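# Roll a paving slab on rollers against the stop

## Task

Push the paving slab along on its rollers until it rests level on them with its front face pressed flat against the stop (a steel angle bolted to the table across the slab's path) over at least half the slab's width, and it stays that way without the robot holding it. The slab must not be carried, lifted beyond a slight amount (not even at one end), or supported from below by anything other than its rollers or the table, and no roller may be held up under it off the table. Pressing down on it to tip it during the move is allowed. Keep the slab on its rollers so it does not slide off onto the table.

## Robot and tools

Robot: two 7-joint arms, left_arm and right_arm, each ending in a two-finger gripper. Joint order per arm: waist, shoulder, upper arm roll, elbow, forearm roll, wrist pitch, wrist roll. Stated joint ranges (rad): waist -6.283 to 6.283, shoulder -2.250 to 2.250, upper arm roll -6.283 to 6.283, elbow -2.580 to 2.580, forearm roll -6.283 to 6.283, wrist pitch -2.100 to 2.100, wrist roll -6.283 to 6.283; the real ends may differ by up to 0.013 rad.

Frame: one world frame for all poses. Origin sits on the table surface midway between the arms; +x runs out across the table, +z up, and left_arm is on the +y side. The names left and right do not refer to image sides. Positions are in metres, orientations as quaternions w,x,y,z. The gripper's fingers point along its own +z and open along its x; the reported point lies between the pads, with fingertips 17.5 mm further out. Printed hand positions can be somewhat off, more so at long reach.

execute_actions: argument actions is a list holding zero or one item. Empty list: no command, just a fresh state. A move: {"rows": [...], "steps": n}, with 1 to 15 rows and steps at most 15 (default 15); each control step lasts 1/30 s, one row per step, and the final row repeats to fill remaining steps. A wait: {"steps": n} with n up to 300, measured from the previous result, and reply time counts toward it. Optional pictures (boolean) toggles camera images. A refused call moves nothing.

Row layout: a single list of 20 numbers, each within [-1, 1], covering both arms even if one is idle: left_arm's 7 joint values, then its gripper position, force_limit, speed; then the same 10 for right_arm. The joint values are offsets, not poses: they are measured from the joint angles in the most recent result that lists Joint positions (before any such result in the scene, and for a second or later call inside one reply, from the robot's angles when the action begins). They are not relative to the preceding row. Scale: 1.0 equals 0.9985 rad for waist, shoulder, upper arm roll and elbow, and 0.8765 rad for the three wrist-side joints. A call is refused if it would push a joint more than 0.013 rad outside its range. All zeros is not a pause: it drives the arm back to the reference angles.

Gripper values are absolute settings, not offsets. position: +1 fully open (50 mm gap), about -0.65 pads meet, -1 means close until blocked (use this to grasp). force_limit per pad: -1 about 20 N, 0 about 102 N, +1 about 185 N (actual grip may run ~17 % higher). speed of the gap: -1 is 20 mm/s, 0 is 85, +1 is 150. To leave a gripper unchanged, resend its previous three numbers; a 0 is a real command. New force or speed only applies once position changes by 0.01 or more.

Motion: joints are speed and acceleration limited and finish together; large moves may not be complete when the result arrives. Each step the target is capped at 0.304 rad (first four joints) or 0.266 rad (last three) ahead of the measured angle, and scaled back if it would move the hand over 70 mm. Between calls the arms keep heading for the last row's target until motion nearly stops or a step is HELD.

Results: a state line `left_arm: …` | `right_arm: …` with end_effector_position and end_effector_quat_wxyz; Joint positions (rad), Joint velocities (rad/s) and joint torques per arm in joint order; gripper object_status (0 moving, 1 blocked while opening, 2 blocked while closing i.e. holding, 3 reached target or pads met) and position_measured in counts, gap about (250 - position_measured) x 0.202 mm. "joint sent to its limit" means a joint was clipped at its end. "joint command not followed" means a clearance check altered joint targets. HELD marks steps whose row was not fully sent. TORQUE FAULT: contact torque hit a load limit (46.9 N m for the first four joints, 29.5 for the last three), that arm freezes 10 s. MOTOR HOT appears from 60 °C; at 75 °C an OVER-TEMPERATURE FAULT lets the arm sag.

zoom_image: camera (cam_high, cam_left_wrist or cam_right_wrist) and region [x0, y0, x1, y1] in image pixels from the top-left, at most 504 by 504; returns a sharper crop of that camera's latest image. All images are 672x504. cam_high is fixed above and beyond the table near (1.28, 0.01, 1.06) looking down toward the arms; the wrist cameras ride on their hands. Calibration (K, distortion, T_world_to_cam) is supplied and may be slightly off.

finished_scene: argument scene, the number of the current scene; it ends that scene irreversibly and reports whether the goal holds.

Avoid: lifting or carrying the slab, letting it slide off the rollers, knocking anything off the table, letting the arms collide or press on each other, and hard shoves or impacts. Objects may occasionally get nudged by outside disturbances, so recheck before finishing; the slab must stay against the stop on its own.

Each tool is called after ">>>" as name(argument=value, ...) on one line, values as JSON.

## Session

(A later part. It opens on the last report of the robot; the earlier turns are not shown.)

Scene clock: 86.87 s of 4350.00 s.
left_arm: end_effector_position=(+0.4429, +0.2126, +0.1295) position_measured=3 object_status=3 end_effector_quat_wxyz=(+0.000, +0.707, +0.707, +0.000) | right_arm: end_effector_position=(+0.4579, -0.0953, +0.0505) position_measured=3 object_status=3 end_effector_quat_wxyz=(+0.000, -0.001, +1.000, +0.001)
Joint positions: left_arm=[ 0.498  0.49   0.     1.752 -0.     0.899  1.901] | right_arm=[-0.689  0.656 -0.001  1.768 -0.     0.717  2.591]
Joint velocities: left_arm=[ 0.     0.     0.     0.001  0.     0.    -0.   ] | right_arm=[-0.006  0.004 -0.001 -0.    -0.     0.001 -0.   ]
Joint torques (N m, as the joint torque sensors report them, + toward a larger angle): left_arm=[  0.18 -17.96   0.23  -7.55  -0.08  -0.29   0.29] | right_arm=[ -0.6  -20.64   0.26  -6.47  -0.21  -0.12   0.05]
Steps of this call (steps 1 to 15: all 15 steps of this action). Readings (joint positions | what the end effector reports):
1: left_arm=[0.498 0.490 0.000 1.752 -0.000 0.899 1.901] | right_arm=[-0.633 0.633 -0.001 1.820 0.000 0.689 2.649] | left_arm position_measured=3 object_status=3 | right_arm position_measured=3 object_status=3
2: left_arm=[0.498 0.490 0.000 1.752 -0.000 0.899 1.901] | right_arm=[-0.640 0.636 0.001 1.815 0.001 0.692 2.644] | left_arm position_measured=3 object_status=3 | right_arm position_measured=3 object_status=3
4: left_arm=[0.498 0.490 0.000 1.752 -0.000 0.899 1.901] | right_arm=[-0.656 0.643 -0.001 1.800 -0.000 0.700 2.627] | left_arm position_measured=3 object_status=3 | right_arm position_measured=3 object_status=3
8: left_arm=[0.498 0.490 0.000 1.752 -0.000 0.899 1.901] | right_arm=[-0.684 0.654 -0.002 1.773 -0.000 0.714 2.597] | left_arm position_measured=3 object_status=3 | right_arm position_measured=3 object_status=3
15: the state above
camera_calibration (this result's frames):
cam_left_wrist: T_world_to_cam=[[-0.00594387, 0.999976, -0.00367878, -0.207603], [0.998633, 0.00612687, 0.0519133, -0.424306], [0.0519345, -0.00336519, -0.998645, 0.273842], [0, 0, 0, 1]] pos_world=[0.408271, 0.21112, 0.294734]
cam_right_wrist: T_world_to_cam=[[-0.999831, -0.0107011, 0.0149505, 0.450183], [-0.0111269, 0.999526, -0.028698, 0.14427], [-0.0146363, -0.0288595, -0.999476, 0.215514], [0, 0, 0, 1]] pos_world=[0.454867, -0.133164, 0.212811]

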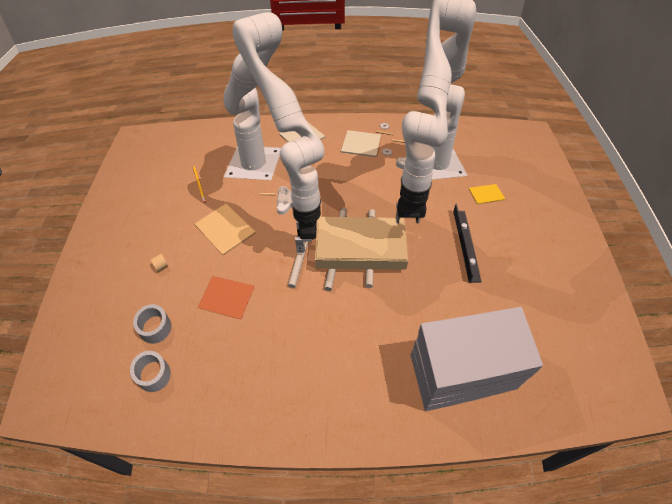

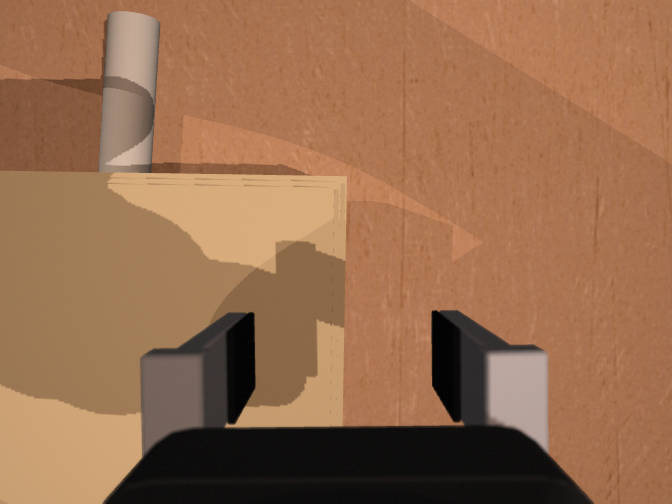

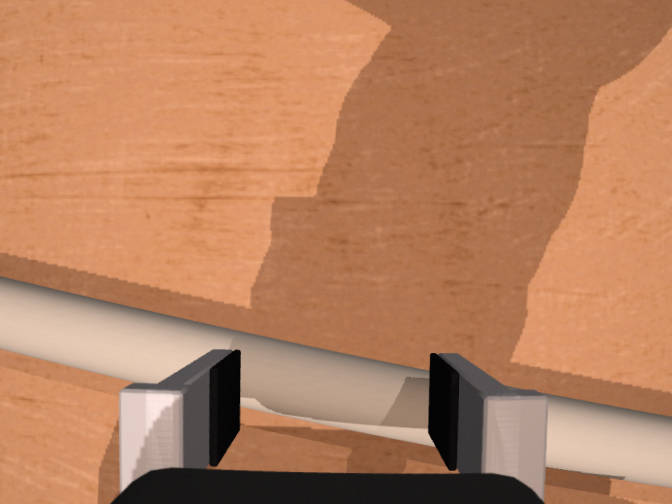

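>>> execute_actions(actions=[])

Scene clock: 87.70 s of 4350.00 s.
left_arm: end_effector_position=(+0.4429, +0.2126, +0.1295) position_measured=3 object_status=3 end_effector_quat_wxyz=(+0.000, +0.707, +0.707, +0.000) | right_arm: end_effector_position=(+0.4577, -0.0950, +0.0503) position_measured=3 object_status=3 end_effector_quat_wxyz=(+0.000, -0.001, +1.000, +0.001)
Joint positions: left_arm=[ 0.498  0.49   0.     1.752 -0.     0.899  1.901] | right_arm=[-0.69   0.656 -0.001  1.768 -0.     0.717  2.591]
Joint velocities: left_arm=[-0. -0. -0.  0. -0.  0.  0.] | right_arm=[-0.  0. -0.  0.  0.  0. -0.]
Joint torques (N m, as the joint torque sensors report them, + toward a larger angle): left_arm=[  0.09 -17.77   0.39  -7.55  -0.09  -0.06   0.02] | right_arm=[ -0.16 -20.16  -0.12  -6.52  -0.07  -0.08   0.03]
Steps of this call (steps 1 to 15: the robot went on to your last target; steps 16 to 25: nothing new was sent). Readings (joint positions | what the end effector reports):
1: left_arm=[0.498 0.490 0.000 1.752 -0.000 0.899 1.901] | right_arm=[-0.689 0.656 -0.001 1.768 -0.000 0.717 2.591] | left_arm position_measured=3 object_status=3 | right_arm position_measured=3 object_status=3
2: left_arm=[0.498 0.490 0.000 1.752 -0.000 0.899 1.901] | right_arm=[-0.690 0.656 -0.001 1.768 -0.000 0.717 2.591] | left_arm position_measured=3 object_status=3 | right_arm position_measured=3 object_status=3
4: left_arm=[0.498 0.490 0.000 1.752 -0.000 0.899 1.901] | right_arm=[-0.690 0.656 -0.001 1.768 -0.000 0.717 2.591] | left_arm position_measured=3 object_status=3 | right_arm position_measured=3 object_status=3
8: left_arm=[0.498 0.490 0.000 1.752 -0.000 0.899 1.901] | right_arm=[-0.690 0.656 -0.001 1.768 -0.000 0.717 2.591] | left_arm position_measured=3 object_status=3 | right_arm position_measured=3 object_status=3
25: the state above
All arms were judged still, so your last target was given up. Only a new action makes them travel on or press farther. Fingers that are still opening or closing keep moving.
camera_calibration (this result's frames):
cam_left_wrist: T_world_to_cam=[[-0.00594374, 0.999976, -0.00368105, -0.207603], [0.998632, 0.00612688, 0.0519201, -0.424308], [0.0519414, -0.00336742, -0.998644, 0.273843], [0, 0, 0, 1]] pos_world=[0.40827, 0.21112, 0.294737]
cam_right_wrist: T_world_to_cam=[[-0.999819, -0.0113799, 0.0152732, 0.449896], [-0.0118176, 0.999513, -0.0288769, 0.144342], [-0.0149372, -0.0290521, -0.999466, 0.215467], [0, 0, 0, 1]] pos_world=[0.454739, -0.132892, 0.212649]

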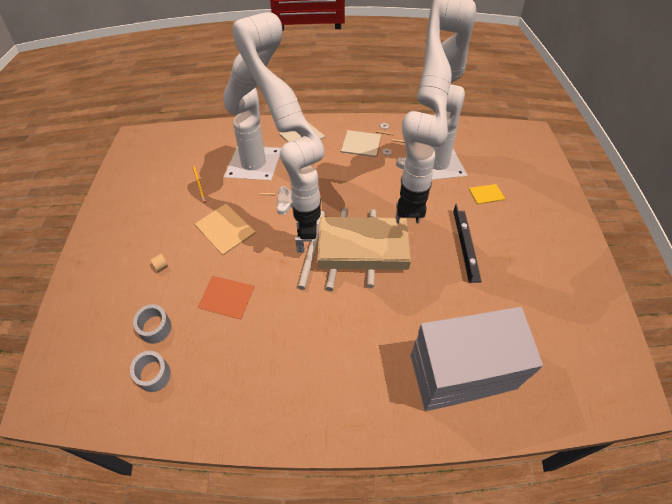

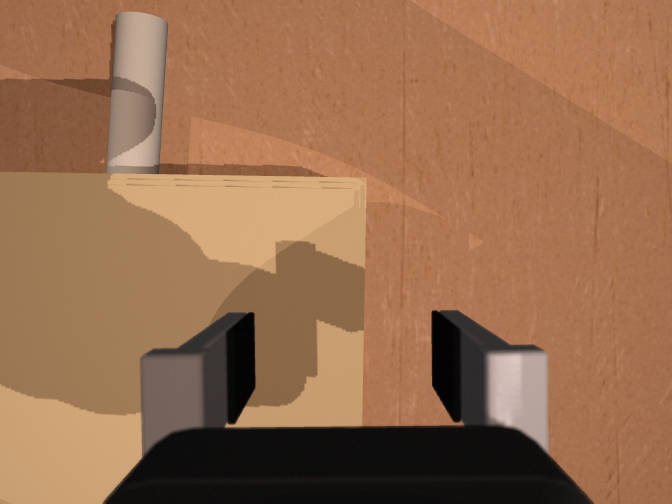

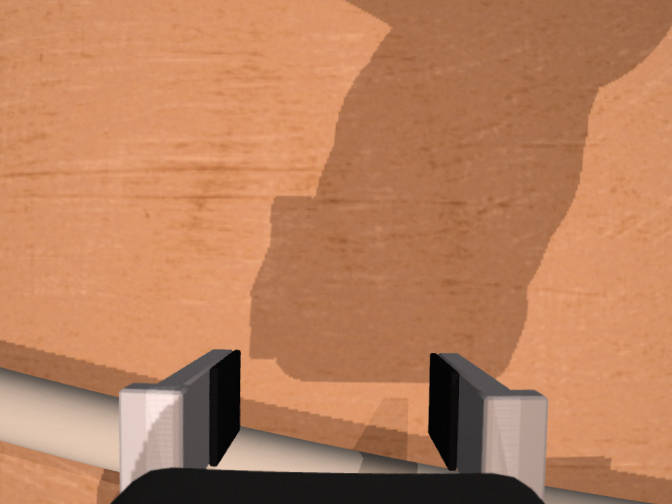

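>>> execute_actions(actions=[{"rows":[[-0.14,0,0,0,0,0,0,1,0,0, 0,0,0,0,0,0,0,1,0,0],[-0.14,0,0,0,0,0,0,1,0,0, 0,0,0,0,0,0,0,1,0,0],[-0.14,0,0,0,0,0,0,1,0,0, 0,0,0,0,0,0,0,1,0,0],[-0.14,0,0,0,0,0,0,1,0,0, 0,0,0,0,0,0,0,1,0,0],[-0.14,0,0,0,0,0,0,1,0,0, 0,0,0,0,0,0,0,1,0,0],[-0.14,0,0,0,0,0,0,1,0,0, 0,0,0,0,0,0,0,1,0,0],[-0.14,0,0,0,0,0,0,1,0,0, 0,0,0,0,0,0,0,1,0,0],[-0.14,0.147,0,0.06,0,-0.235,-0.14,1,0,0, 0,0,0,0,0,0,0,1,0,0]],"steps":15}])

Scene clock: 91.33 s of 4350.00 s.
left_arm: end_effector_position=(+0.4674, +0.2687, +0.0643) position_measured=3 object_status=3 end_effector_quat_wxyz=(-0.001, +0.693, +0.720, -0.001) | right_arm: end_effector_position=(+0.4577, -0.0950, +0.0503) position_measured=3 object_status=3 end_effector_quat_wxyz=(+0.000, -0.001, +1.000, +0.001)
Joint positions: left_arm=[ 0.361  0.611  0.     1.802 -0.     0.732  1.802] | right_arm=[-0.69   0.656 -0.001  1.768 -0.     0.717  2.591]
Joint velocities: left_arm=[-0.025  0.437 -0.002  0.202 -0.002 -0.711 -0.434] | right_arm=[ 0. -0. -0.  0.  0.  0. -0.]
Joint torques (N m, as the joint torque sensors report them, + toward a larger angle): left_arm=[  0.09 -24.17   0.55  -7.82  -0.08  -0.07   0.09] | right_arm=[ -0.43 -20.06   0.02  -6.33   0.08  -0.22   0.12]
Steps of this call (steps 1 to 90: nothing new was sent; then 0.13 s passed at rest; steps 91 to 105: all 15 steps of this action). Readings (joint positions | what the end effector reports):
91: left_arm=[0.496 0.490 0.001 1.752 0.000 0.899 1.901] | right_arm=[-0.690 0.656 -0.001 1.768 -0.000 0.717 2.591] | left_arm position_measured=3 object_status=3 | right_arm position_measured=3 object_status=3
92: left_arm=[0.490 0.490 0.002 1.752 0.001 0.899 1.901] | right_arm=[-0.690 0.656 -0.001 1.768 -0.000 0.717 2.591] | left_arm position_measured=3 object_status=3 | right_arm position_measured=3 object_status=3
94: left_arm=[0.460 0.490 0.004 1.752 0.001 0.899 1.901] | right_arm=[-0.690 0.656 -0.001 1.768 -0.000 0.717 2.591] | left_arm position_measured=3 object_status=3 | right_arm position_measured=3 object_status=3
98: left_arm=[0.378 0.491 -0.002 1.752 -0.001 0.898 1.901] | right_arm=[-0.690 0.656 -0.001 1.768 -0.000 0.717 2.591] | left_arm position_measured=3 object_status=3 | right_arm position_measured=3 object_status=3
105: the state above
camera_calibration (this result's frames):
cam_left_wrist: T_world_to_cam=[[-0.0436801, 0.999041, -0.00287955, -0.245908], [0.997849, 0.0437687, 0.0488043, -0.455239], [0.0488835, -0.000741577, -0.998804, 0.20833], [0, 0, 0, 1]] pos_world=[0.433335, 0.265752, 0.22959]
cam_right_wrist: T_world_to_cam=[[-0.999819, -0.0113798, 0.0152692, 0.449899], [-0.0118173, 0.999513, -0.0288749, 0.144341], [-0.0149332, -0.0290502, -0.999466, 0.215466], [0, 0, 0, 1]] pos_world=[0.45474, -0.132892, 0.21265]

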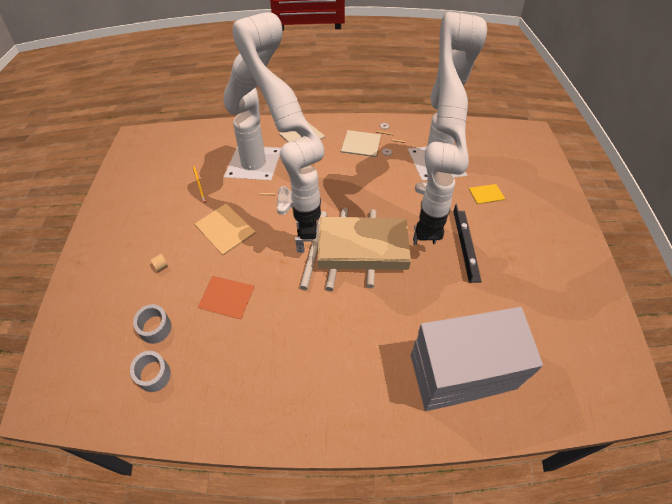

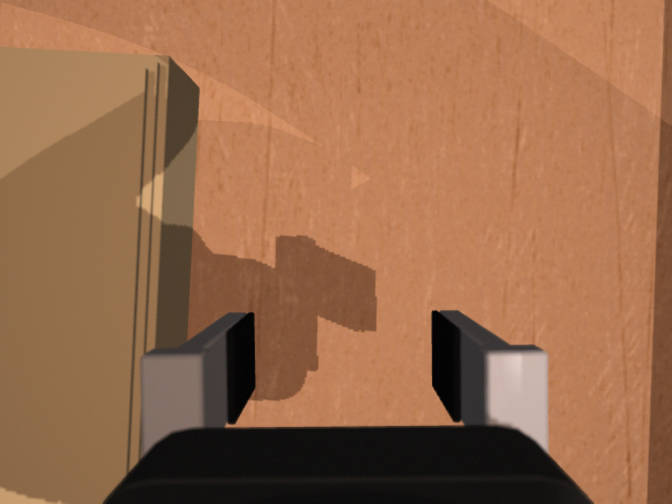

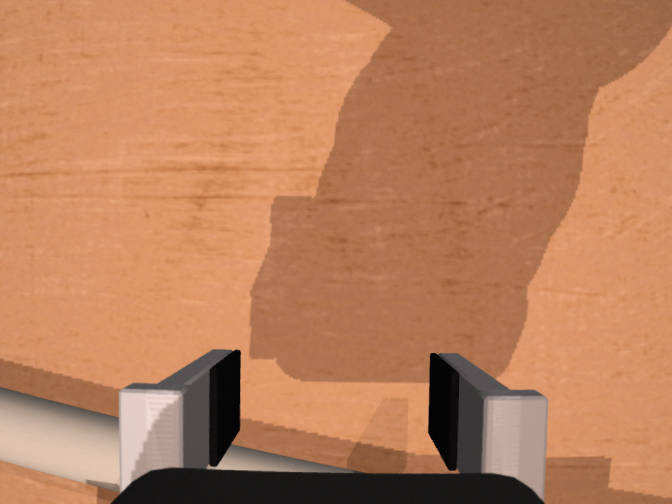

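>>> execute_actions(actions=[{"steps":10}])

>>> zoom_image(camera="cam_high", region=[280, 190, 490, 300])

Scene clock: 95.67 s of 4350.00 s.
left_arm: end_effector_position=(+0.4687, +0.2700, +0.0502) position_measured=3 object_status=3 end_effector_quat_wxyz=(+0.000, +0.701, +0.713, -0.000) | right_arm: end_effector_position=(+0.4577, -0.0950, +0.0503) position_measured=3 object_status=3 end_effector_quat_wxyz=(+0.000, -0.001, +1.000, +0.001)
Joint positions: left_arm=[ 0.358  0.637  0.     1.812 -0.     0.693  1.779] | right_arm=[-0.69   0.656 -0.001  1.768 -0.     0.717  2.591]
Joint velocities: left_arm=[-0.     0.     0.    -0.001 -0.     0.    -0.   ] | right_arm=[-0. -0.  0.  0. -0. -0. -0.]
Joint torques (N m, as the joint torque sensors report them, + toward a larger angle): left_arm=[  0.   -19.     0.23  -6.05  -0.21  -0.09   0.01] | right_arm=[ -0.29 -20.56   0.1   -6.41  -0.11  -0.17   0.11]
Steps of this call (steps 1 to 30: the robot went on to your last target; steps 31 to 90: nothing new was sent; then 1.33 s passed at rest). Readings (joint positions | what the end effector reports):
1: left_arm=[0.360 0.623 0.000 1.807 -0.000 0.712 1.790] | right_arm=[-0.690 0.656 -0.001 1.768 -0.000 0.717 2.591] | left_arm position_measured=3 object_status=3 | right_arm position_measured=3 object_status=3
2: left_arm=[0.359 0.629 0.000 1.811 -0.000 0.699 1.782] | right_arm=[-0.690 0.656 -0.001 1.768 -0.000 0.717 2.591] | left_arm position_measured=3 object_status=3 | right_arm position_measured=3 object_status=3
4: left_arm=[0.359 0.632 0.000 1.812 -0.000 0.693 1.779] | right_arm=[-0.690 0.656 -0.001 1.768 -0.000 0.717 2.591] | left_arm position_measured=3 object_status=3 | right_arm position_measured=3 object_status=3
8: left_arm=[0.358 0.635 0.000 1.812 -0.000 0.693 1.779] | right_arm=[-0.690 0.656 -0.001 1.768 -0.000 0.717 2.591] | left_arm position_measured=3 object_status=3 | right_arm position_measured=3 object_status=3
90: the state above
All arms were judged still, so your last target was given up. Only a new action makes them travel on or press farther. Fingers that are still opening or closing keep moving.
camera_calibration (this result's frames):
cam_left_wrist: T_world_to_cam=[[-0.0230246, 0.999729, -0.00351996, -0.257079], [0.998417, 0.0231748, 0.051243, -0.450736], [0.0513107, -0.00233453, -0.99868, 0.193541], [0, 0, 0, 1]] pos_world=[0.434173, 0.267907, 0.215478]
cam_right_wrist: T_world_to_cam=[[-0.999819, -0.0113797, 0.0152691, 0.449899], [-0.0118172, 0.999513, -0.0288745, 0.144341], [-0.0149331, -0.0290497, -0.999466, 0.215466], [0, 0, 0, 1]] pos_world=[0.45474, -0.132891, 0.21265]

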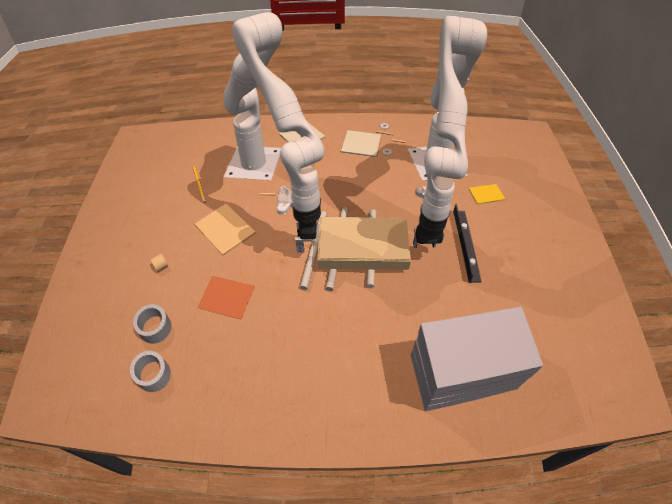

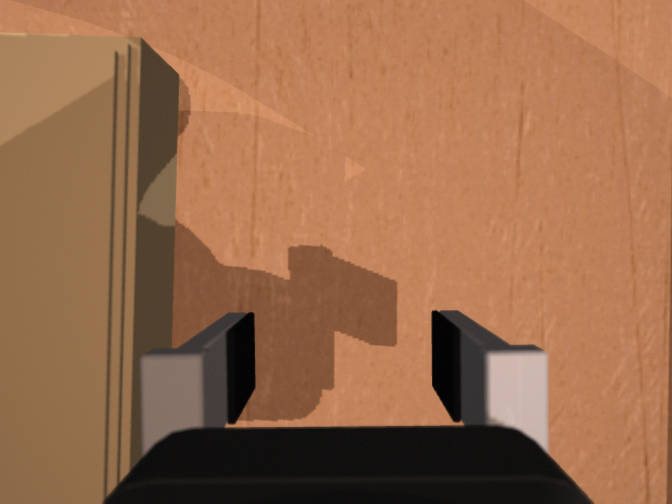

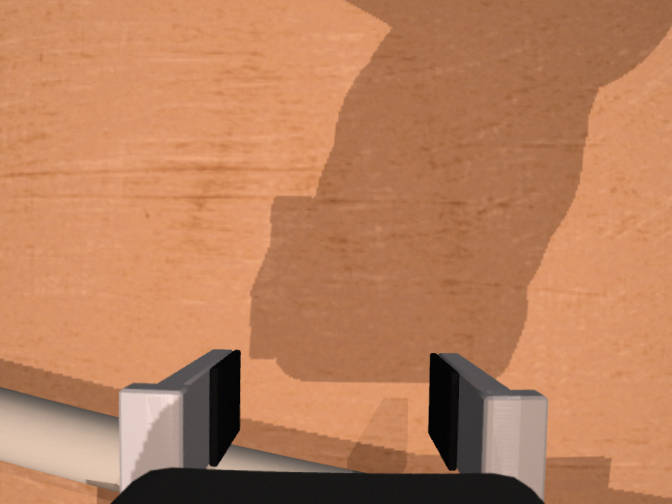

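Region (280, 190, 490, 300) of cam_high's 672x504 image, scaled by 2.400, with more detail than that image has; it fills the top 264 rows of this view, and the rest is white.

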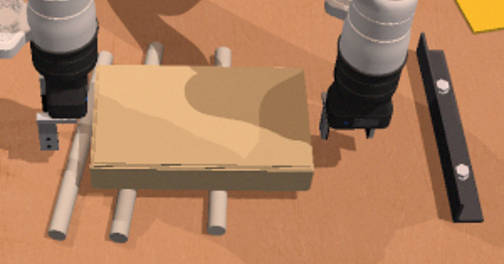

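>>> execute_actions(actions=[{"rows":[[0,0,0,0,0,0,0,1,0,0, 0,-0.08,0,-0.04,0,0.137,0,1,0,0],[0,0,0,0,0,0,0,1,0,0, 0,-0.08,0,-0.04,0,0.137,0,1,0,0],[0,0,0,0,0,0,0,1,0,0, 0,-0.08,0,-0.04,0,0.137,0,1,0,0],[0,0,0,0,0,0,0,1,0,0, 0,-0.08,0,-0.04,0,0.137,0,1,0,0],[0,0,0,0,0,0,0,1,0,0, 0,-0.08,0,-0.04,0,0.137,0,1,0,0],[0,0,0,0,0,0,0,1,0,0, 0,-0.08,0,-0.04,0,0.137,0,1,0,0],[0,0,0,0,0,0,0,1,0,0, 0,-0.08,0,-0.04,0,0.137,0,1,0,0],[0,0,0,0,0,0,0,1,0,0, 0,-0.08,0,-0.04,0,0.137,0,1,0,0],[0,0,0,0,0,0,0,1,0,0, 0.134,0.04,0,-0.314,0,0.31,1,1,0,0]],"steps":15}], pictures=false)

>>> execute_actions(actions=[{"steps":20}], pictures=false)

Scene clock: 122.37 s of 4350.00 s.
left_arm: end_effector_position=(+0.4687, +0.2700, +0.0502) position_measured=3 object_status=3 end_effector_quat_wxyz=(+0.000, +0.701, +0.713, -0.000) | right_arm: end_effector_position=(+0.4961, -0.1048, +0.0965) position_measured=3 object_status=3 end_effector_quat_wxyz=(-0.003, -0.030, +1.000, -0.000)
Joint positions: left_arm=[ 0.358  0.637  0.     1.812 -0.     0.693  1.779] | right_arm=[-0.631  0.633 -0.003  1.614 -0.001  0.901  2.705]
Joint velocities: left_arm=[-0. -0.  0. -0.  0. -0. -0.] | right_arm=[ 0.427  0.365  0.031 -0.912  0.017  0.49   1.118]
Joint torques (N m, as the joint torque sensors report them, + toward a larger angle): left_arm=[  0.25 -19.13   0.37  -6.46  -0.1   -0.09   0.06] | right_arm=[  0.37 -23.41   0.7   -7.99   0.05  -0.45   0.23]
Steps of this call (steps 1 to 90: nothing new was sent; then 23.20 s passed at rest; steps 91 to 105: all 15 steps of this action). Readings (joint positions | what the end effector reports):
91: left_arm=[0.358 0.637 0.000 1.812 -0.000 0.693 1.779] | right_arm=[-0.690 0.655 -0.001 1.768 -0.000 0.718 2.591] | left_arm position_measured=3 object_status=3 | right_arm position_measured=3 object_status=3
92: left_arm=[0.358 0.637 0.000 1.812 -0.000 0.693 1.779] | right_arm=[-0.690 0.649 -0.001 1.766 -0.000 0.726 2.591] | left_arm position_measured=3 object_status=3 | right_arm position_measured=3 object_status=3
94: left_arm=[0.358 0.637 0.000 1.812 -0.000 0.693 1.779] | right_arm=[-0.690 0.619 -0.001 1.753 -0.000 0.766 2.591] | left_arm position_measured=3 object_status=3 | right_arm position_measured=3 object_status=3
98: left_arm=[0.358 0.637 0.000 1.812 -0.000 0.693 1.779] | right_arm=[-0.690 0.580 -0.001 1.728 -0.000 0.834 2.591] | left_arm position_measured=3 object_status=3 | right_arm position_measured=3 object_status=3
105: the state above

Scene clock: 123.03 s of 4350.00 s.
left_arm: end_effector_position=(+0.4687, +0.2700, +0.0502) position_measured=3 object_status=3 end_effector_quat_wxyz=(+0.000, +0.701, +0.713, -0.000) | right_arm: end_effector_position=(+0.5645, -0.1162, +0.1047) position_measured=3 object_status=3 end_effector_quat_wxyz=(+0.001, -0.362, +0.932, +0.000)
Joint positions: left_arm=[ 0.358  0.637  0.     1.812 -0.     0.693  1.779] | right_arm=[-0.556  0.696 -0.001  1.454 -0.     0.988  3.464]
Joint velocities: left_arm=[-0.  0. -0.  0. -0.  0. -0.] | right_arm=[ 0.003  0.003 -0.001 -0.005  0.     0.003  0.217]
Joint torques (N m, as the joint torque sensors report them, + toward a larger angle): left_arm=[  0.24 -19.05   0.42  -5.91  -0.06  -0.13   0.12] | right_arm=[ -0.01 -22.9    0.44  -8.53  -0.14   0.04  -0.19]
Steps of this call (steps 1 to 20: the robot went on to your last target). Readings (joint positions | what the end effector reports):
1: left_arm=[0.358 0.637 0.000 1.812 -0.000 0.693 1.779] | right_arm=[-0.618 0.644 -0.002 1.585 -0.000 0.916 2.744] | left_arm position_measured=3 object_status=3 | right_arm position_measured=3 object_status=3
2: left_arm=[0.358 0.637 0.000 1.812 -0.000 0.693 1.779] | right_arm=[-0.607 0.653 -0.001 1.559 0.000 0.930 2.785] | left_arm position_measured=3 object_status=3 | right_arm position_measured=3 object_status=3
4: left_arm=[0.358 0.637 0.000 1.812 -0.000 0.693 1.779] | right_arm=[-0.589 0.667 -0.000 1.520 0.000 0.952 2.866] | left_arm position_measured=3 object_status=3 | right_arm position_measured=3 object_status=3
8: left_arm=[0.358 0.637 0.000 1.812 -0.000 0.693 1.779] | right_arm=[-0.570 0.684 -0.001 1.479 0.000 0.975 3.029] | left_arm position_measured=3 object_status=3 | right_arm position_measured=3 object_status=3
20: the state above

>>> execute_actions(actions=[{"rows":[[0,0,0,0,0,0,0,1,0,0, 0,0.027,0,0,0,-0.027,0.761,1,0,0]],"steps":15}], pictures=false)

>>> execute_actions(actions=[{"steps":10}])

Scene clock: 124.73 s of 4350.00 s.
left_arm: end_effector_position=(+0.4687, +0.2700, +0.0502) position_measured=3 object_status=3 end_effector_quat_wxyz=(+0.000, +0.701, +0.713, -0.000) | right_arm: end_effector_position=(+0.5738, -0.1046, +0.0911) position_measured=3 object_status=3 end_effector_quat_wxyz=(+0.000, -0.586, +0.811, +0.000)
Joint positions: left_arm=[ 0.358  0.637  0.     1.812 -0.     0.693  1.779] | right_arm=[-0.556  0.721 -0.001  1.454 -0.     0.966  3.974]
Joint velocities: left_arm=[ 0.     0.    -0.001 -0.    -0.001  0.002 -0.   ] | right_arm=[-0.     0.014  0.    -0.     0.    -0.011  1.216]
Joint torques (N m, as the joint torque sensors report them, + toward a larger angle): left_arm=[ -0.24 -19.37   0.4   -5.93  -0.06  -0.07   0.1 ] | right_arm=[  0.08 -23.41   0.11  -7.87  -0.02  -0.44   0.33]
Steps of this call (steps 1 to 30: the robot went on to your last target; steps 31 to 36: nothing new was sent; steps 37 to 51: all 15 steps of this action). Readings (joint positions | what the end effector reports):
37: left_arm=[0.358 0.637 0.000 1.812 -0.000 0.693 1.779] | right_arm=[-0.556 0.696 -0.001 1.454 -0.000 0.988 3.469] | left_arm position_measured=3 object_status=3 | right_arm position_measured=3 object_status=3
38: left_arm=[0.358 0.637 0.000 1.812 -0.000 0.693 1.779] | right_arm=[-0.556 0.698 -0.001 1.454 -0.000 0.988 3.479] | left_arm position_measured=3 object_status=3 | right_arm position_measured=3 object_status=3
40: left_arm=[0.358 0.637 0.000 1.812 -0.000 0.693 1.779] | right_arm=[-0.556 0.703 -0.001 1.454 -0.000 0.983 3.529] | left_arm position_measured=3 object_status=3 | right_arm position_measured=3 object_status=3
44: left_arm=[0.358 0.637 0.000 1.812 -0.000 0.693 1.779] | right_arm=[-0.556 0.714 -0.001 1.455 -0.000 0.972 3.689] | left_arm position_measured=3 object_status=3 | right_arm position_measured=3 object_status=3
51: the state above

Scene clock: 125.07 s of 4350.00 s.
left_arm: end_effector_position=(+0.4687, +0.2700, +0.0502) position_measured=3 object_status=3 end_effector_quat_wxyz=(+0.000, +0.701, +0.713, -0.000) | right_arm: end_effector_position=(+0.5749, -0.1007, +0.0902) position_measured=3 object_status=3 end_effector_quat_wxyz=(+0.000, +0.647, -0.762, -0.000)
Joint positions: left_arm=[ 0.358  0.637  0.     1.812 -0.     0.693  1.779] | right_arm=[-0.556  0.723 -0.001  1.454 -0.     0.965  4.131]
Joint velocities: left_arm=[ 0.     0.     0.    -0.001 -0.     0.    -0.001] | right_arm=[ 0.     0.001 -0.001  0.    -0.     0.001 -0.   ]
Joint torques (N m, as the joint torque sensors report them, + toward a larger angle): left_arm=[  0.16 -19.22   0.48  -5.96  -0.22  -0.19  -0.08] | right_arm=[ -0.09 -23.04   0.31  -8.09   0.11  -0.18   0.3 ]
Steps of this call (steps 1 to 10: the robot went on to your last target). Readings (joint positions | what the end effector reports):
1: left_arm=[0.358 0.637 0.000 1.812 -0.000 0.693 1.779] | right_arm=[-0.556 0.722 -0.001 1.454 -0.000 0.966 4.014] | left_arm position_measured=3 object_status=3 | right_arm position_measured=3 object_status=3
2: left_arm=[0.358 0.637 0.000 1.812 -0.000 0.693 1.779] | right_arm=[-0.556 0.722 -0.001 1.454 -0.000 0.965 4.054] | left_arm position_measured=3 object_status=3 | right_arm position_measured=3 object_status=3
4: left_arm=[0.358 0.637 0.000 1.812 -0.000 0.693 1.779] | right_arm=[-0.556 0.722 -0.001 1.454 -0.000 0.965 4.113] | left_arm position_measured=3 object_status=3 | right_arm position_measured=3 object_status=3
8: left_arm=[0.358 0.637 0.000 1.812 -0.000 0.693 1.779] | right_arm=[-0.556 0.723 -0.001 1.454 -0.000 0.965 4.131] | left_arm position_measured=3 object_status=3 | right_arm position_measured=3 object_status=3
10: the state above
camera_calibration (this result's frames):
cam_left_wrist: T_world_to_cam=[[-0.0230244, 0.999729, -0.0035223, -0.257078], [0.998417, 0.0231748, 0.0512515, -0.45074], [0.0513192, -0.00233669, -0.99868, 0.193538], [0, 0, 0, 1]] pos_world=[0.434176, 0.267906, 0.215478]
cam_right_wrist: T_world_to_cam=[[-0.152961, -0.988121, 0.0148563, -0.01875], [-0.987875, 0.152484, -0.0291888, 0.628358], [0.0265767, -0.0191409, -0.999464, 0.234095], [0, 0, 0, 1]] pos_world=[0.61165, -0.109861, 0.252588]

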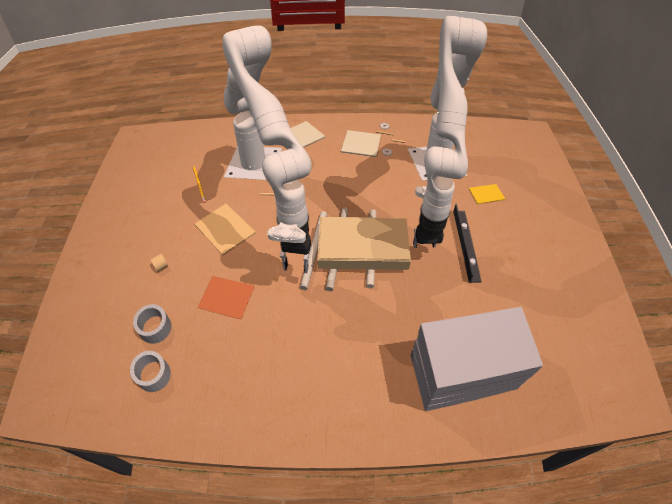

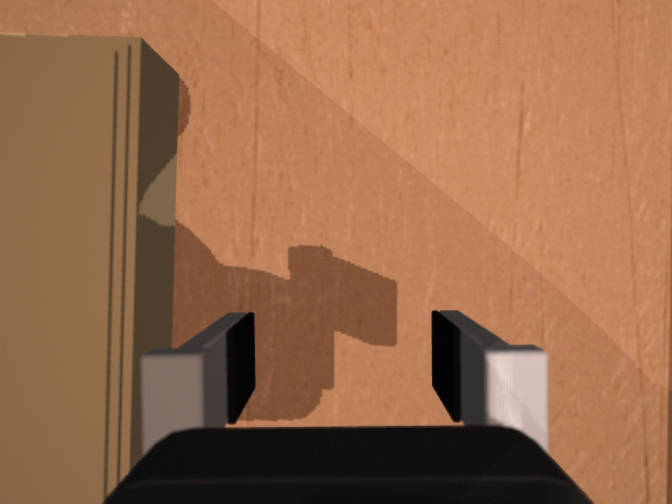

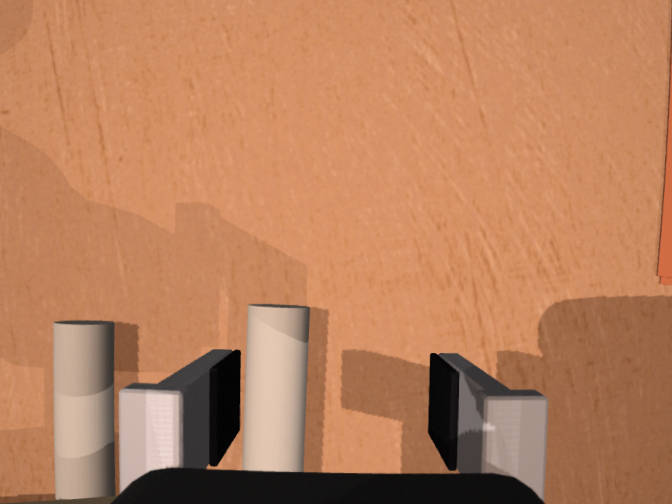

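>>> execute_actions(actions=[{"rows":[[0,0,0,0,0,0,0,1,0,0, -0.029,0.02,0,-0.0415,0,0.024,-0.033,1,0,0],[0,0,0,0,0,0,0,1,0,0, -0.029,0.02,0,-0.0415,0,0.024,-0.033,1,0,0],[0,0,0,0,0,0,0,1,0,0, -0.029,0.02,0,-0.0415,0,0.024,-0.033,1,0,0],[0,0,0,0,0,0,0,1,0,0, -0.029,0.02,0,-0.0415,0,0.024,-0.033,1,0,0],[0,0,0,0,0,0,0,1,0,0, -0.029,0.02,0,-0.0415,0,0.024,-0.033,1,0,0],[0,0,0,0,0,0,0,1,0,0, -0.029,0.09,0,-0.005,0,-0.098,-0.033,1,0,0]],"steps":15}])

Scene clock: 129.13 s of 4350.00 s.
left_arm: end_effector_position=(+0.4687, +0.2700, +0.0502) position_measured=3 object_status=3 end_effector_quat_wxyz=(+0.000, +0.701, +0.713, -0.000) | right_arm: end_effector_position=(+0.5795, -0.0813, +0.0437) position_measured=3 object_status=3 end_effector_quat_wxyz=(-0.001, +0.647, -0.762, -0.000)
Joint positions: left_arm=[ 0.358  0.637  0.     1.812 -0.     0.693  1.779] | right_arm=[-0.585  0.811 -0.001  1.45  -0.     0.879  4.102]
Joint velocities: left_arm=[-0.    -0.    -0.     0.     0.    -0.001 -0.   ] | right_arm=[-0.001  0.015  0.002 -0.008  0.    -0.008 -0.   ]
Joint torques (N m, as the joint torque sensors report them, + toward a larger angle): left_arm=[  0.16 -19.29   0.42  -6.16   0.02  -0.24   0.33] | right_arm=[ -0.49 -23.79   0.26  -7.28  -0.14  -0.16  -0.03]
Steps of this call (steps 1 to 30: the robot went on to your last target; steps 31 to 90: nothing new was sent; then 0.57 s passed at rest; steps 91 to 105: all 15 steps of this action). Readings (joint positions | what the end effector reports):
91: left_arm=[0.358 0.637 0.000 1.812 -0.000 0.693 1.779] | right_arm=[-0.557 0.724 -0.001 1.453 0.000 0.965 4.130] | left_arm position_measured=3 object_status=3 | right_arm position_measured=3 object_status=3
92: left_arm=[0.358 0.637 0.000 1.812 -0.000 0.693 1.779] | right_arm=[-0.562 0.727 0.000 1.448 0.001 0.968 4.127] | left_arm position_measured=3 object_status=3 | right_arm position_measured=3 object_status=3
94: left_arm=[0.358 0.637 0.000 1.812 -0.000 0.693 1.779] | right_arm=[-0.577 0.738 0.000 1.426 0.000 0.979 4.111] | left_arm position_measured=3 object_status=3 | right_arm position_measured=3 object_status=3
98: left_arm=[0.358 0.637 0.000 1.812 -0.000 0.693 1.779] | right_arm=[-0.584 0.763 -0.002 1.418 -0.000 0.961 4.102] | left_arm position_measured=3 object_status=3 | right_arm position_measured=3 object_status=3
105: the state above
camera_calibration (this result's frames):
cam_left_wrist: T_world_to_cam=[[-0.0230243, 0.999729, -0.00352344, -0.257077], [0.998417, 0.0231748, 0.0512556, -0.450743], [0.0513233, -0.00233773, -0.998679, 0.193536], [0, 0, 0, 1]] pos_world=[0.434177, 0.267906, 0.215478]
cam_right_wrist: T_world_to_cam=[[-0.153129, -0.988115, 0.0134301, 0.0019904], [-0.987791, 0.152657, -0.0310515, 0.628633], [0.0286322, -0.018021, -0.999428, 0.186762], [0, 0, 0, 1]] pos_world=[0.615916, -0.0906326, 0.206148]

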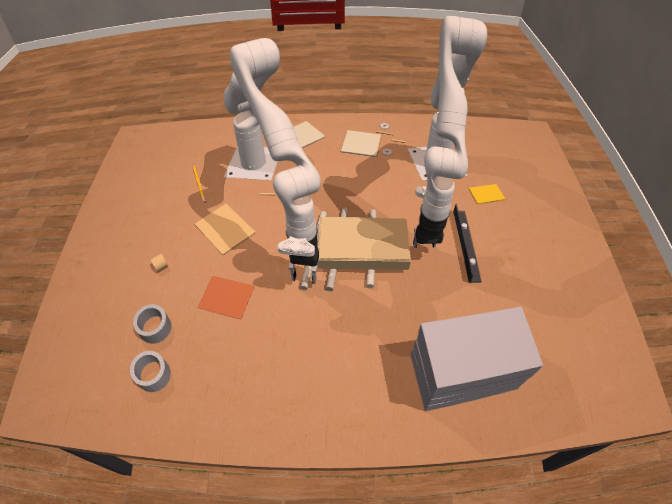

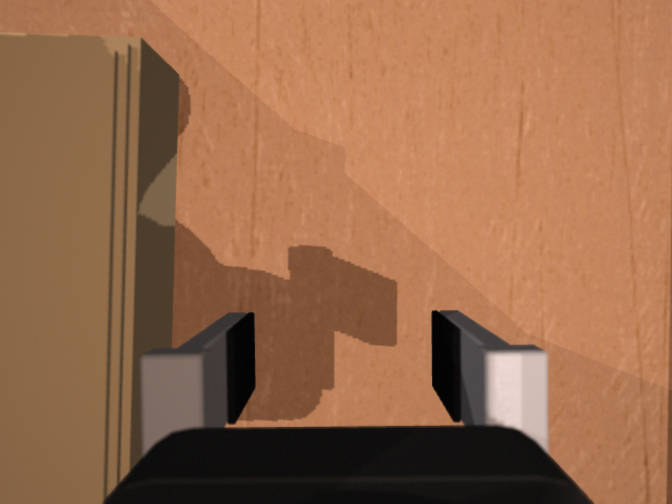

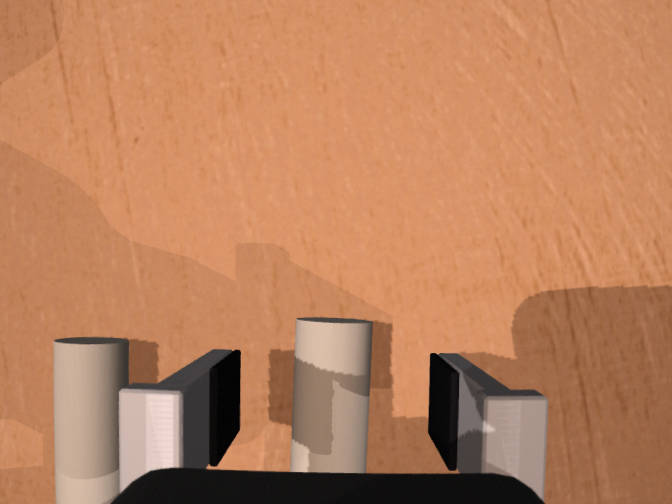

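>>> execute_actions(actions=[{"rows":[[0,0,0,0,0,0,0,1,0,0, 0,0.033,0,0.0155,0,-0.055,0,1,0,0],[0,0,0,0,0,0,0,1,0,0, 0,0.033,0,0.0155,0,-0.055,0,1,0,0],[0,0,0,0,0,0,0,1,0,0, 0,0.033,0,0.0155,0,-0.055,0,1,0,0],[0,0,0,0,0,0,0,1,0,0, 0,0.033,0,0.0155,0,-0.055,0,1,0,0],[0,0,0,0,0,0,0,1,0,0, 0,0.033,0,0.0155,0,-0.055,0,1,0,0],[0,0,0,0,0,0,0,1,0,0, 0,0.033,0,0.0155,0,-0.055,0,1,0,0],[0,0,0,0,0,0,0,1,0,0, 0,0.033,0,0.0155,0,-0.055,0,1,0,0],[0,0,0,0,0,0,0,1,0,0, 0,0.033,0,0.0155,0,-0.055,0,-1,0.6,1]],"steps":15}])

Scene clock: 133.53 s of 4350.00 s.
left_arm: end_effector_position=(+0.4687, +0.2700, +0.0502) position_measured=3 object_status=3 end_effector_quat_wxyz=(+0.000, +0.701, +0.713, -0.000) | right_arm: end_effector_position=(+0.5789, -0.0815, +0.0221) position_measured=154 object_status=0 end_effector_quat_wxyz=(-0.001, +0.647, -0.762, -0.000)
Joint positions: left_arm=[ 0.358  0.637  0.     1.812 -0.     0.693  1.779] | right_arm=[-0.585  0.843 -0.001  1.465 -0.     0.831  4.102]
Joint velocities: left_arm=[ 0.    -0.    -0.001 -0.    -0.    -0.     0.   ] | right_arm=[ 0.001  0.001  0.001 -0.    -0.001  0.001 -0.   ]
Joint torques (N m, as the joint torque sensors report them, + toward a larger angle): left_arm=[  0.75 -19.12   0.27  -6.29  -0.06   0.08   0.08] | right_arm=[  0.15 -23.6    0.68  -6.99   0.    -0.06   0.03]
Steps of this call (steps 1 to 15: the robot went on to your last target; steps 16 to 90: nothing new was sent; then 0.90 s passed at rest; steps 91 to 105: all 15 steps of this action). Readings (joint positions | what the end effector reports):
91: left_arm=[0.358 0.637 0.000 1.812 -0.000 0.693 1.779] | right_arm=[-0.585 0.814 -0.001 1.450 -0.000 0.878 4.102] | left_arm position_measured=3 object_status=3 | right_arm position_measured=3 object_status=3
92: left_arm=[0.358 0.637 0.000 1.812 -0.000 0.693 1.779] | right_arm=[-0.585 0.820 -0.001 1.452 -0.000 0.870 4.102] | left_arm position_measured=3 object_status=3 | right_arm position_measured=3 object_status=3
94: left_arm=[0.358 0.637 0.000 1.812 -0.000 0.693 1.779] | right_arm=[-0.585 0.838 -0.001 1.461 -0.000 0.842 4.102] | left_arm position_measured=3 object_status=3 | right_arm position_measured=3 object_status=3
98: left_arm=[0.358 0.637 0.000 1.812 -0.000 0.693 1.779] | right_arm=[-0.585 0.843 -0.001 1.466 -0.000 0.831 4.102] | left_arm position_measured=3 object_status=3 | right_arm position_measured=21 object_status=0
105: the state above
camera_calibration (this result's frames):
cam_left_wrist: T_world_to_cam=[[-0.0230242, 0.999729, -0.00352462, -0.257077], [0.998416, 0.0231747, 0.0512597, -0.450745], [0.0513274, -0.00233882, -0.998679, 0.193535], [0, 0, 0, 1]] pos_world=[0.434179, 0.267906, 0.215478]
cam_right_wrist: T_world_to_cam=[[-0.153109, -0.988118, 0.0133951, 0.00196474], [-0.987795, 0.152638, -0.0310366, 0.627464], [0.0286232, -0.0179836, -0.999428, 0.165193], [0, 0, 0, 1]] pos_world=[0.615378, -0.090863, 0.184546]

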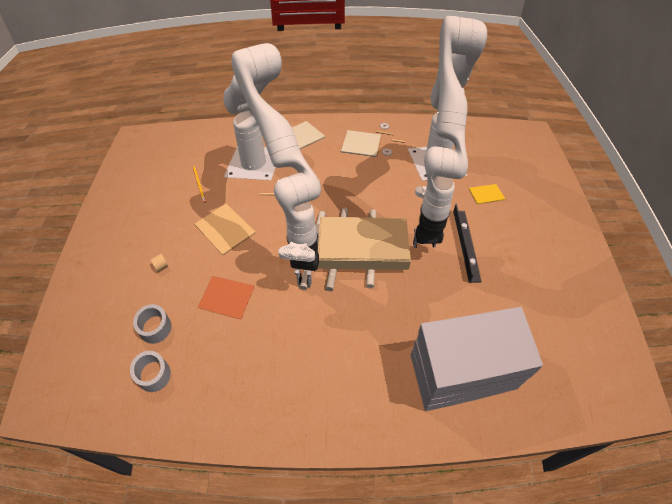

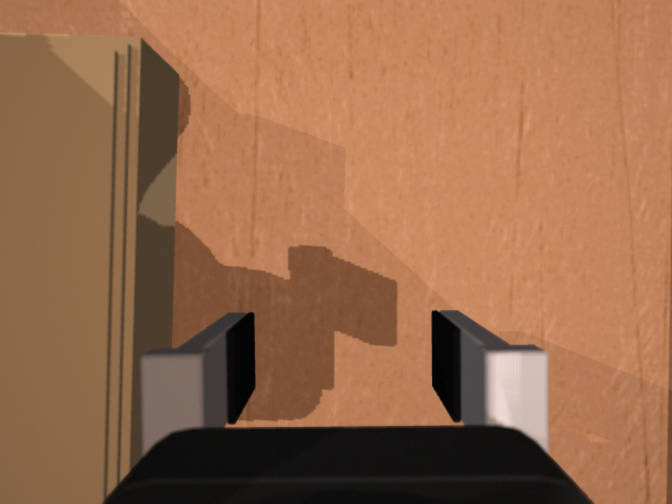

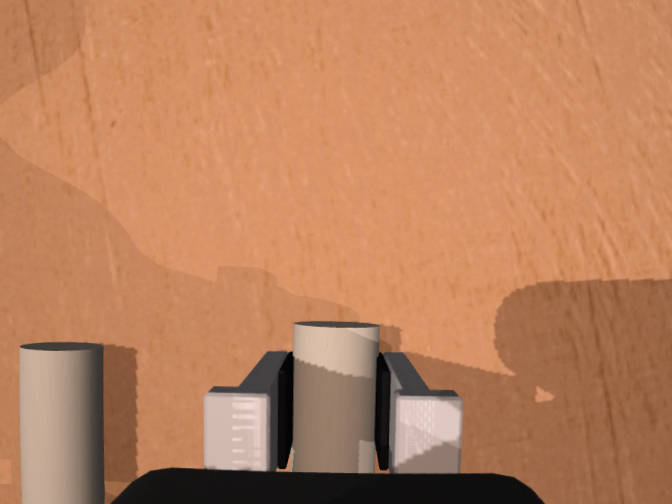

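>>> execute_actions(actions=[{"rows":[[0,0,0,0,0,0,0,1,0,0, 0.04,-0.016,0,0.033,0,-0.019,0.05,-1,0.6,1],[0,0,0,0,0,0,0,1,0,0, 0.04,-0.016,0,0.033,0,-0.019,0.05,-1,0.6,1],[0,0,0,0,0,0,0,1,0,0, 0.04,-0.016,0,0.033,0,-0.019,0.05,-1,0.6,1],[0,0,0,0,0,0,0,1,0,0, 0.04,-0.016,0,0.033,0,-0.019,0.05,-1,0.6,1],[0,0,0,0,0,0,0,1,0,0, 0.085,-0.032,0,0.067,0,-0.038,0.17,-1,0.6,1],[0,0,0,0,0,0,0,1,0,0, 0.085,-0.032,0,0.067,0,-0.038,0.17,-1,0.6,1],[0,0,0,0,0,0,0,1,0,0, 0.085,-0.032,0,0.067,0,-0.038,0.17,-1,0.6,1],[0,0,0,0,0,0,0,1,0,0, 0.085,-0.032,0,0.067,0,-0.038,0.17,-1,0.6,1],[0,0,0,0,0,0,0,1,0,0, 0.127,-0.0476,0,0.1,0,-0.057,0.333,-1,0.6,1]],"steps":15}], pictures=false)

>>> execute_actions(actions=[{"steps":8}])

Scene clock: 138.47 s of 4350.00 s.
left_arm: end_effector_position=(+0.4687, +0.2700, +0.0502) position_measured=3 object_status=3 end_effector_quat_wxyz=(+0.000, +0.701, +0.713, -0.000) | right_arm: end_effector_position=(+0.5778, -0.1509, +0.0242) position_measured=154 object_status=2 end_effector_quat_wxyz=(+0.001, +0.708, -0.706, +0.000)
Joint positions: left_arm=[ 0.358  0.637  0.     1.812 -0.     0.693  1.779] | right_arm=[-0.461  0.798  0.001  1.564  0.001  0.782  4.391]
Joint velocities: left_arm=[ 0.     0.    -0.    -0.001 -0.     0.001  0.   ] | right_arm=[ 0.03  -0.006  0.006  0.032  0.001 -0.014  0.136]
Joint torques (N m, as the joint torque sensors report them, + toward a larger angle): left_arm=[  0.21 -19.36   0.83  -6.12  -0.19  -0.12   0.25] | right_arm=[ -2.99 -23.15  -1.47  -8.04  -0.43  -0.09   0.32]
Steps of this call (steps 1 to 15: the robot went on to your last target; steps 16 to 90: nothing new was sent; then 1.43 s passed at rest; steps 91 to 105: all 15 steps of this action). Readings (joint positions | what the end effector reports):
91: left_arm=[0.358 0.637 0.000 1.812 -0.000 0.693 1.779] | right_arm=[-0.584 0.843 -0.002 1.466 -0.000 0.830 4.103] | left_arm position_measured=3 object_status=3 | right_arm position_measured=154 object_status=2
92: left_arm=[0.358 0.637 0.000 1.812 -0.000 0.693 1.779] | right_arm=[-0.578 0.840 -0.003 1.470 -0.001 0.828 4.108] | left_arm position_measured=3 object_status=3 | right_arm position_measured=154 object_status=2
94: left_arm=[0.358 0.637 0.000 1.812 -0.000 0.693 1.779] | right_arm=[-0.556 0.831 -0.004 1.488 -0.001 0.819 4.132] | left_arm position_measured=3 object_status=3 | right_arm position_measured=154 object_status=2
98: left_arm=[0.358 0.637 0.000 1.812 -0.000 0.693 1.779] | right_arm=[-0.515 0.817 -0.001 1.521 0.000 0.803 4.212] | left_arm position_measured=3 object_status=3 | right_arm position_measured=154 object_status=2
105: the state above

Scene clock: 138.73 s of 4350.00 s.
left_arm: end_effector_position=(+0.4687, +0.2700, +0.0502) position_measured=3 object_status=3 end_effector_quat_wxyz=(+0.000, +0.701, +0.713, -0.000) | right_arm: end_effector_position=(+0.5778, -0.1509, +0.0247) position_measured=154 object_status=2 end_effector_quat_wxyz=(+0.000, +0.708, -0.706, -0.001)
Joint positions: left_arm=[ 0.358  0.637  0.     1.812 -0.     0.693  1.779] | right_arm=[-0.459  0.796 -0.001  1.565 -0.     0.781  4.394]
Joint velocities: left_arm=[ 0. -0.  0.  0.  0.  0.  0.] | right_arm=[ 0.003 -0.002  0.001  0.     0.    -0.001  0.   ]
Joint torques (N m, as the joint torque sensors report them, + toward a larger angle): left_arm=[  0.11 -19.15   0.39  -6.16  -0.13  -0.09   0.07] | right_arm=[ -0.22 -23.86   0.13  -7.11  -0.1   -0.15   0.07]
Steps of this call (steps 1 to 8: the robot went on to your last target). Readings (joint positions | what the end effector reports):
1: left_arm=[0.358 0.637 0.000 1.812 -0.000 0.693 1.779] | right_arm=[-0.461 0.797 0.001 1.565 0.001 0.781 4.393] | left_arm position_measured=3 object_status=3 | right_arm position_measured=154 object_status=2
2: left_arm=[0.358 0.637 0.000 1.812 -0.000 0.693 1.779] | right_arm=[-0.460 0.797 -0.000 1.565 0.000 0.781 4.394] | left_arm position_measured=3 object_status=3 | right_arm position_measured=154 object_status=2
4: left_arm=[0.358 0.637 0.000 1.812 -0.000 0.693 1.779] | right_arm=[-0.460 0.797 -0.001 1.565 -0.000 0.781 4.394] | left_arm position_measured=3 object_status=3 | right_arm position_measured=154 object_status=2
8: the state above
camera_calibration (this result's frames):
cam_left_wrist: T_world_to_cam=[[-0.0230241, 0.999729, -0.00352574, -0.257076], [0.998416, 0.0231746, 0.0512639, -0.450747], [0.0513317, -0.00233985, -0.998679, 0.193533], [0, 0, 0, 1]] pos_world=[0.43418, 0.267905, 0.215478]
cam_right_wrist: T_world_to_cam=[[0.011781, -0.999824, 0.0146231, -0.163843], [-0.9995, -0.0122039, -0.0291768, 0.618913], [0.0293501, -0.014272, -0.999467, 0.166717], [0, 0, 0, 1]] pos_world=[0.615641, -0.153882, 0.187082]

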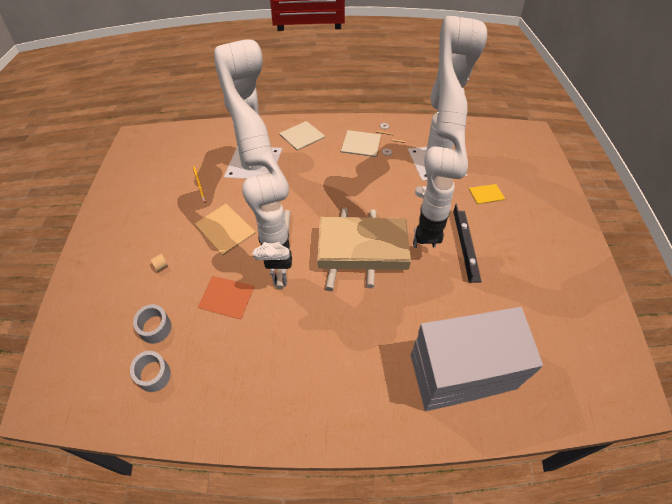

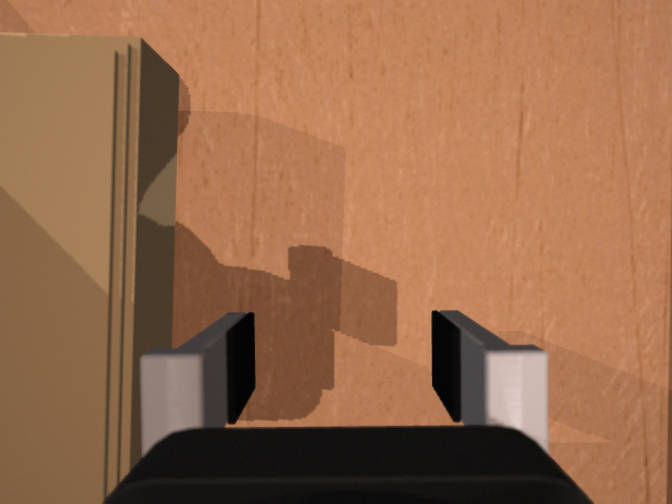

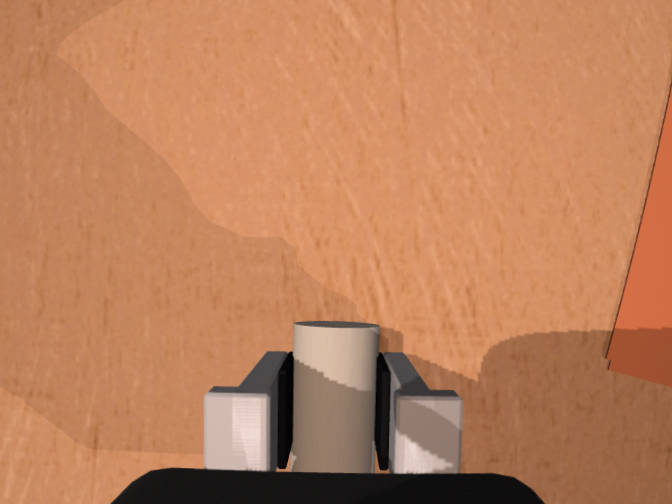

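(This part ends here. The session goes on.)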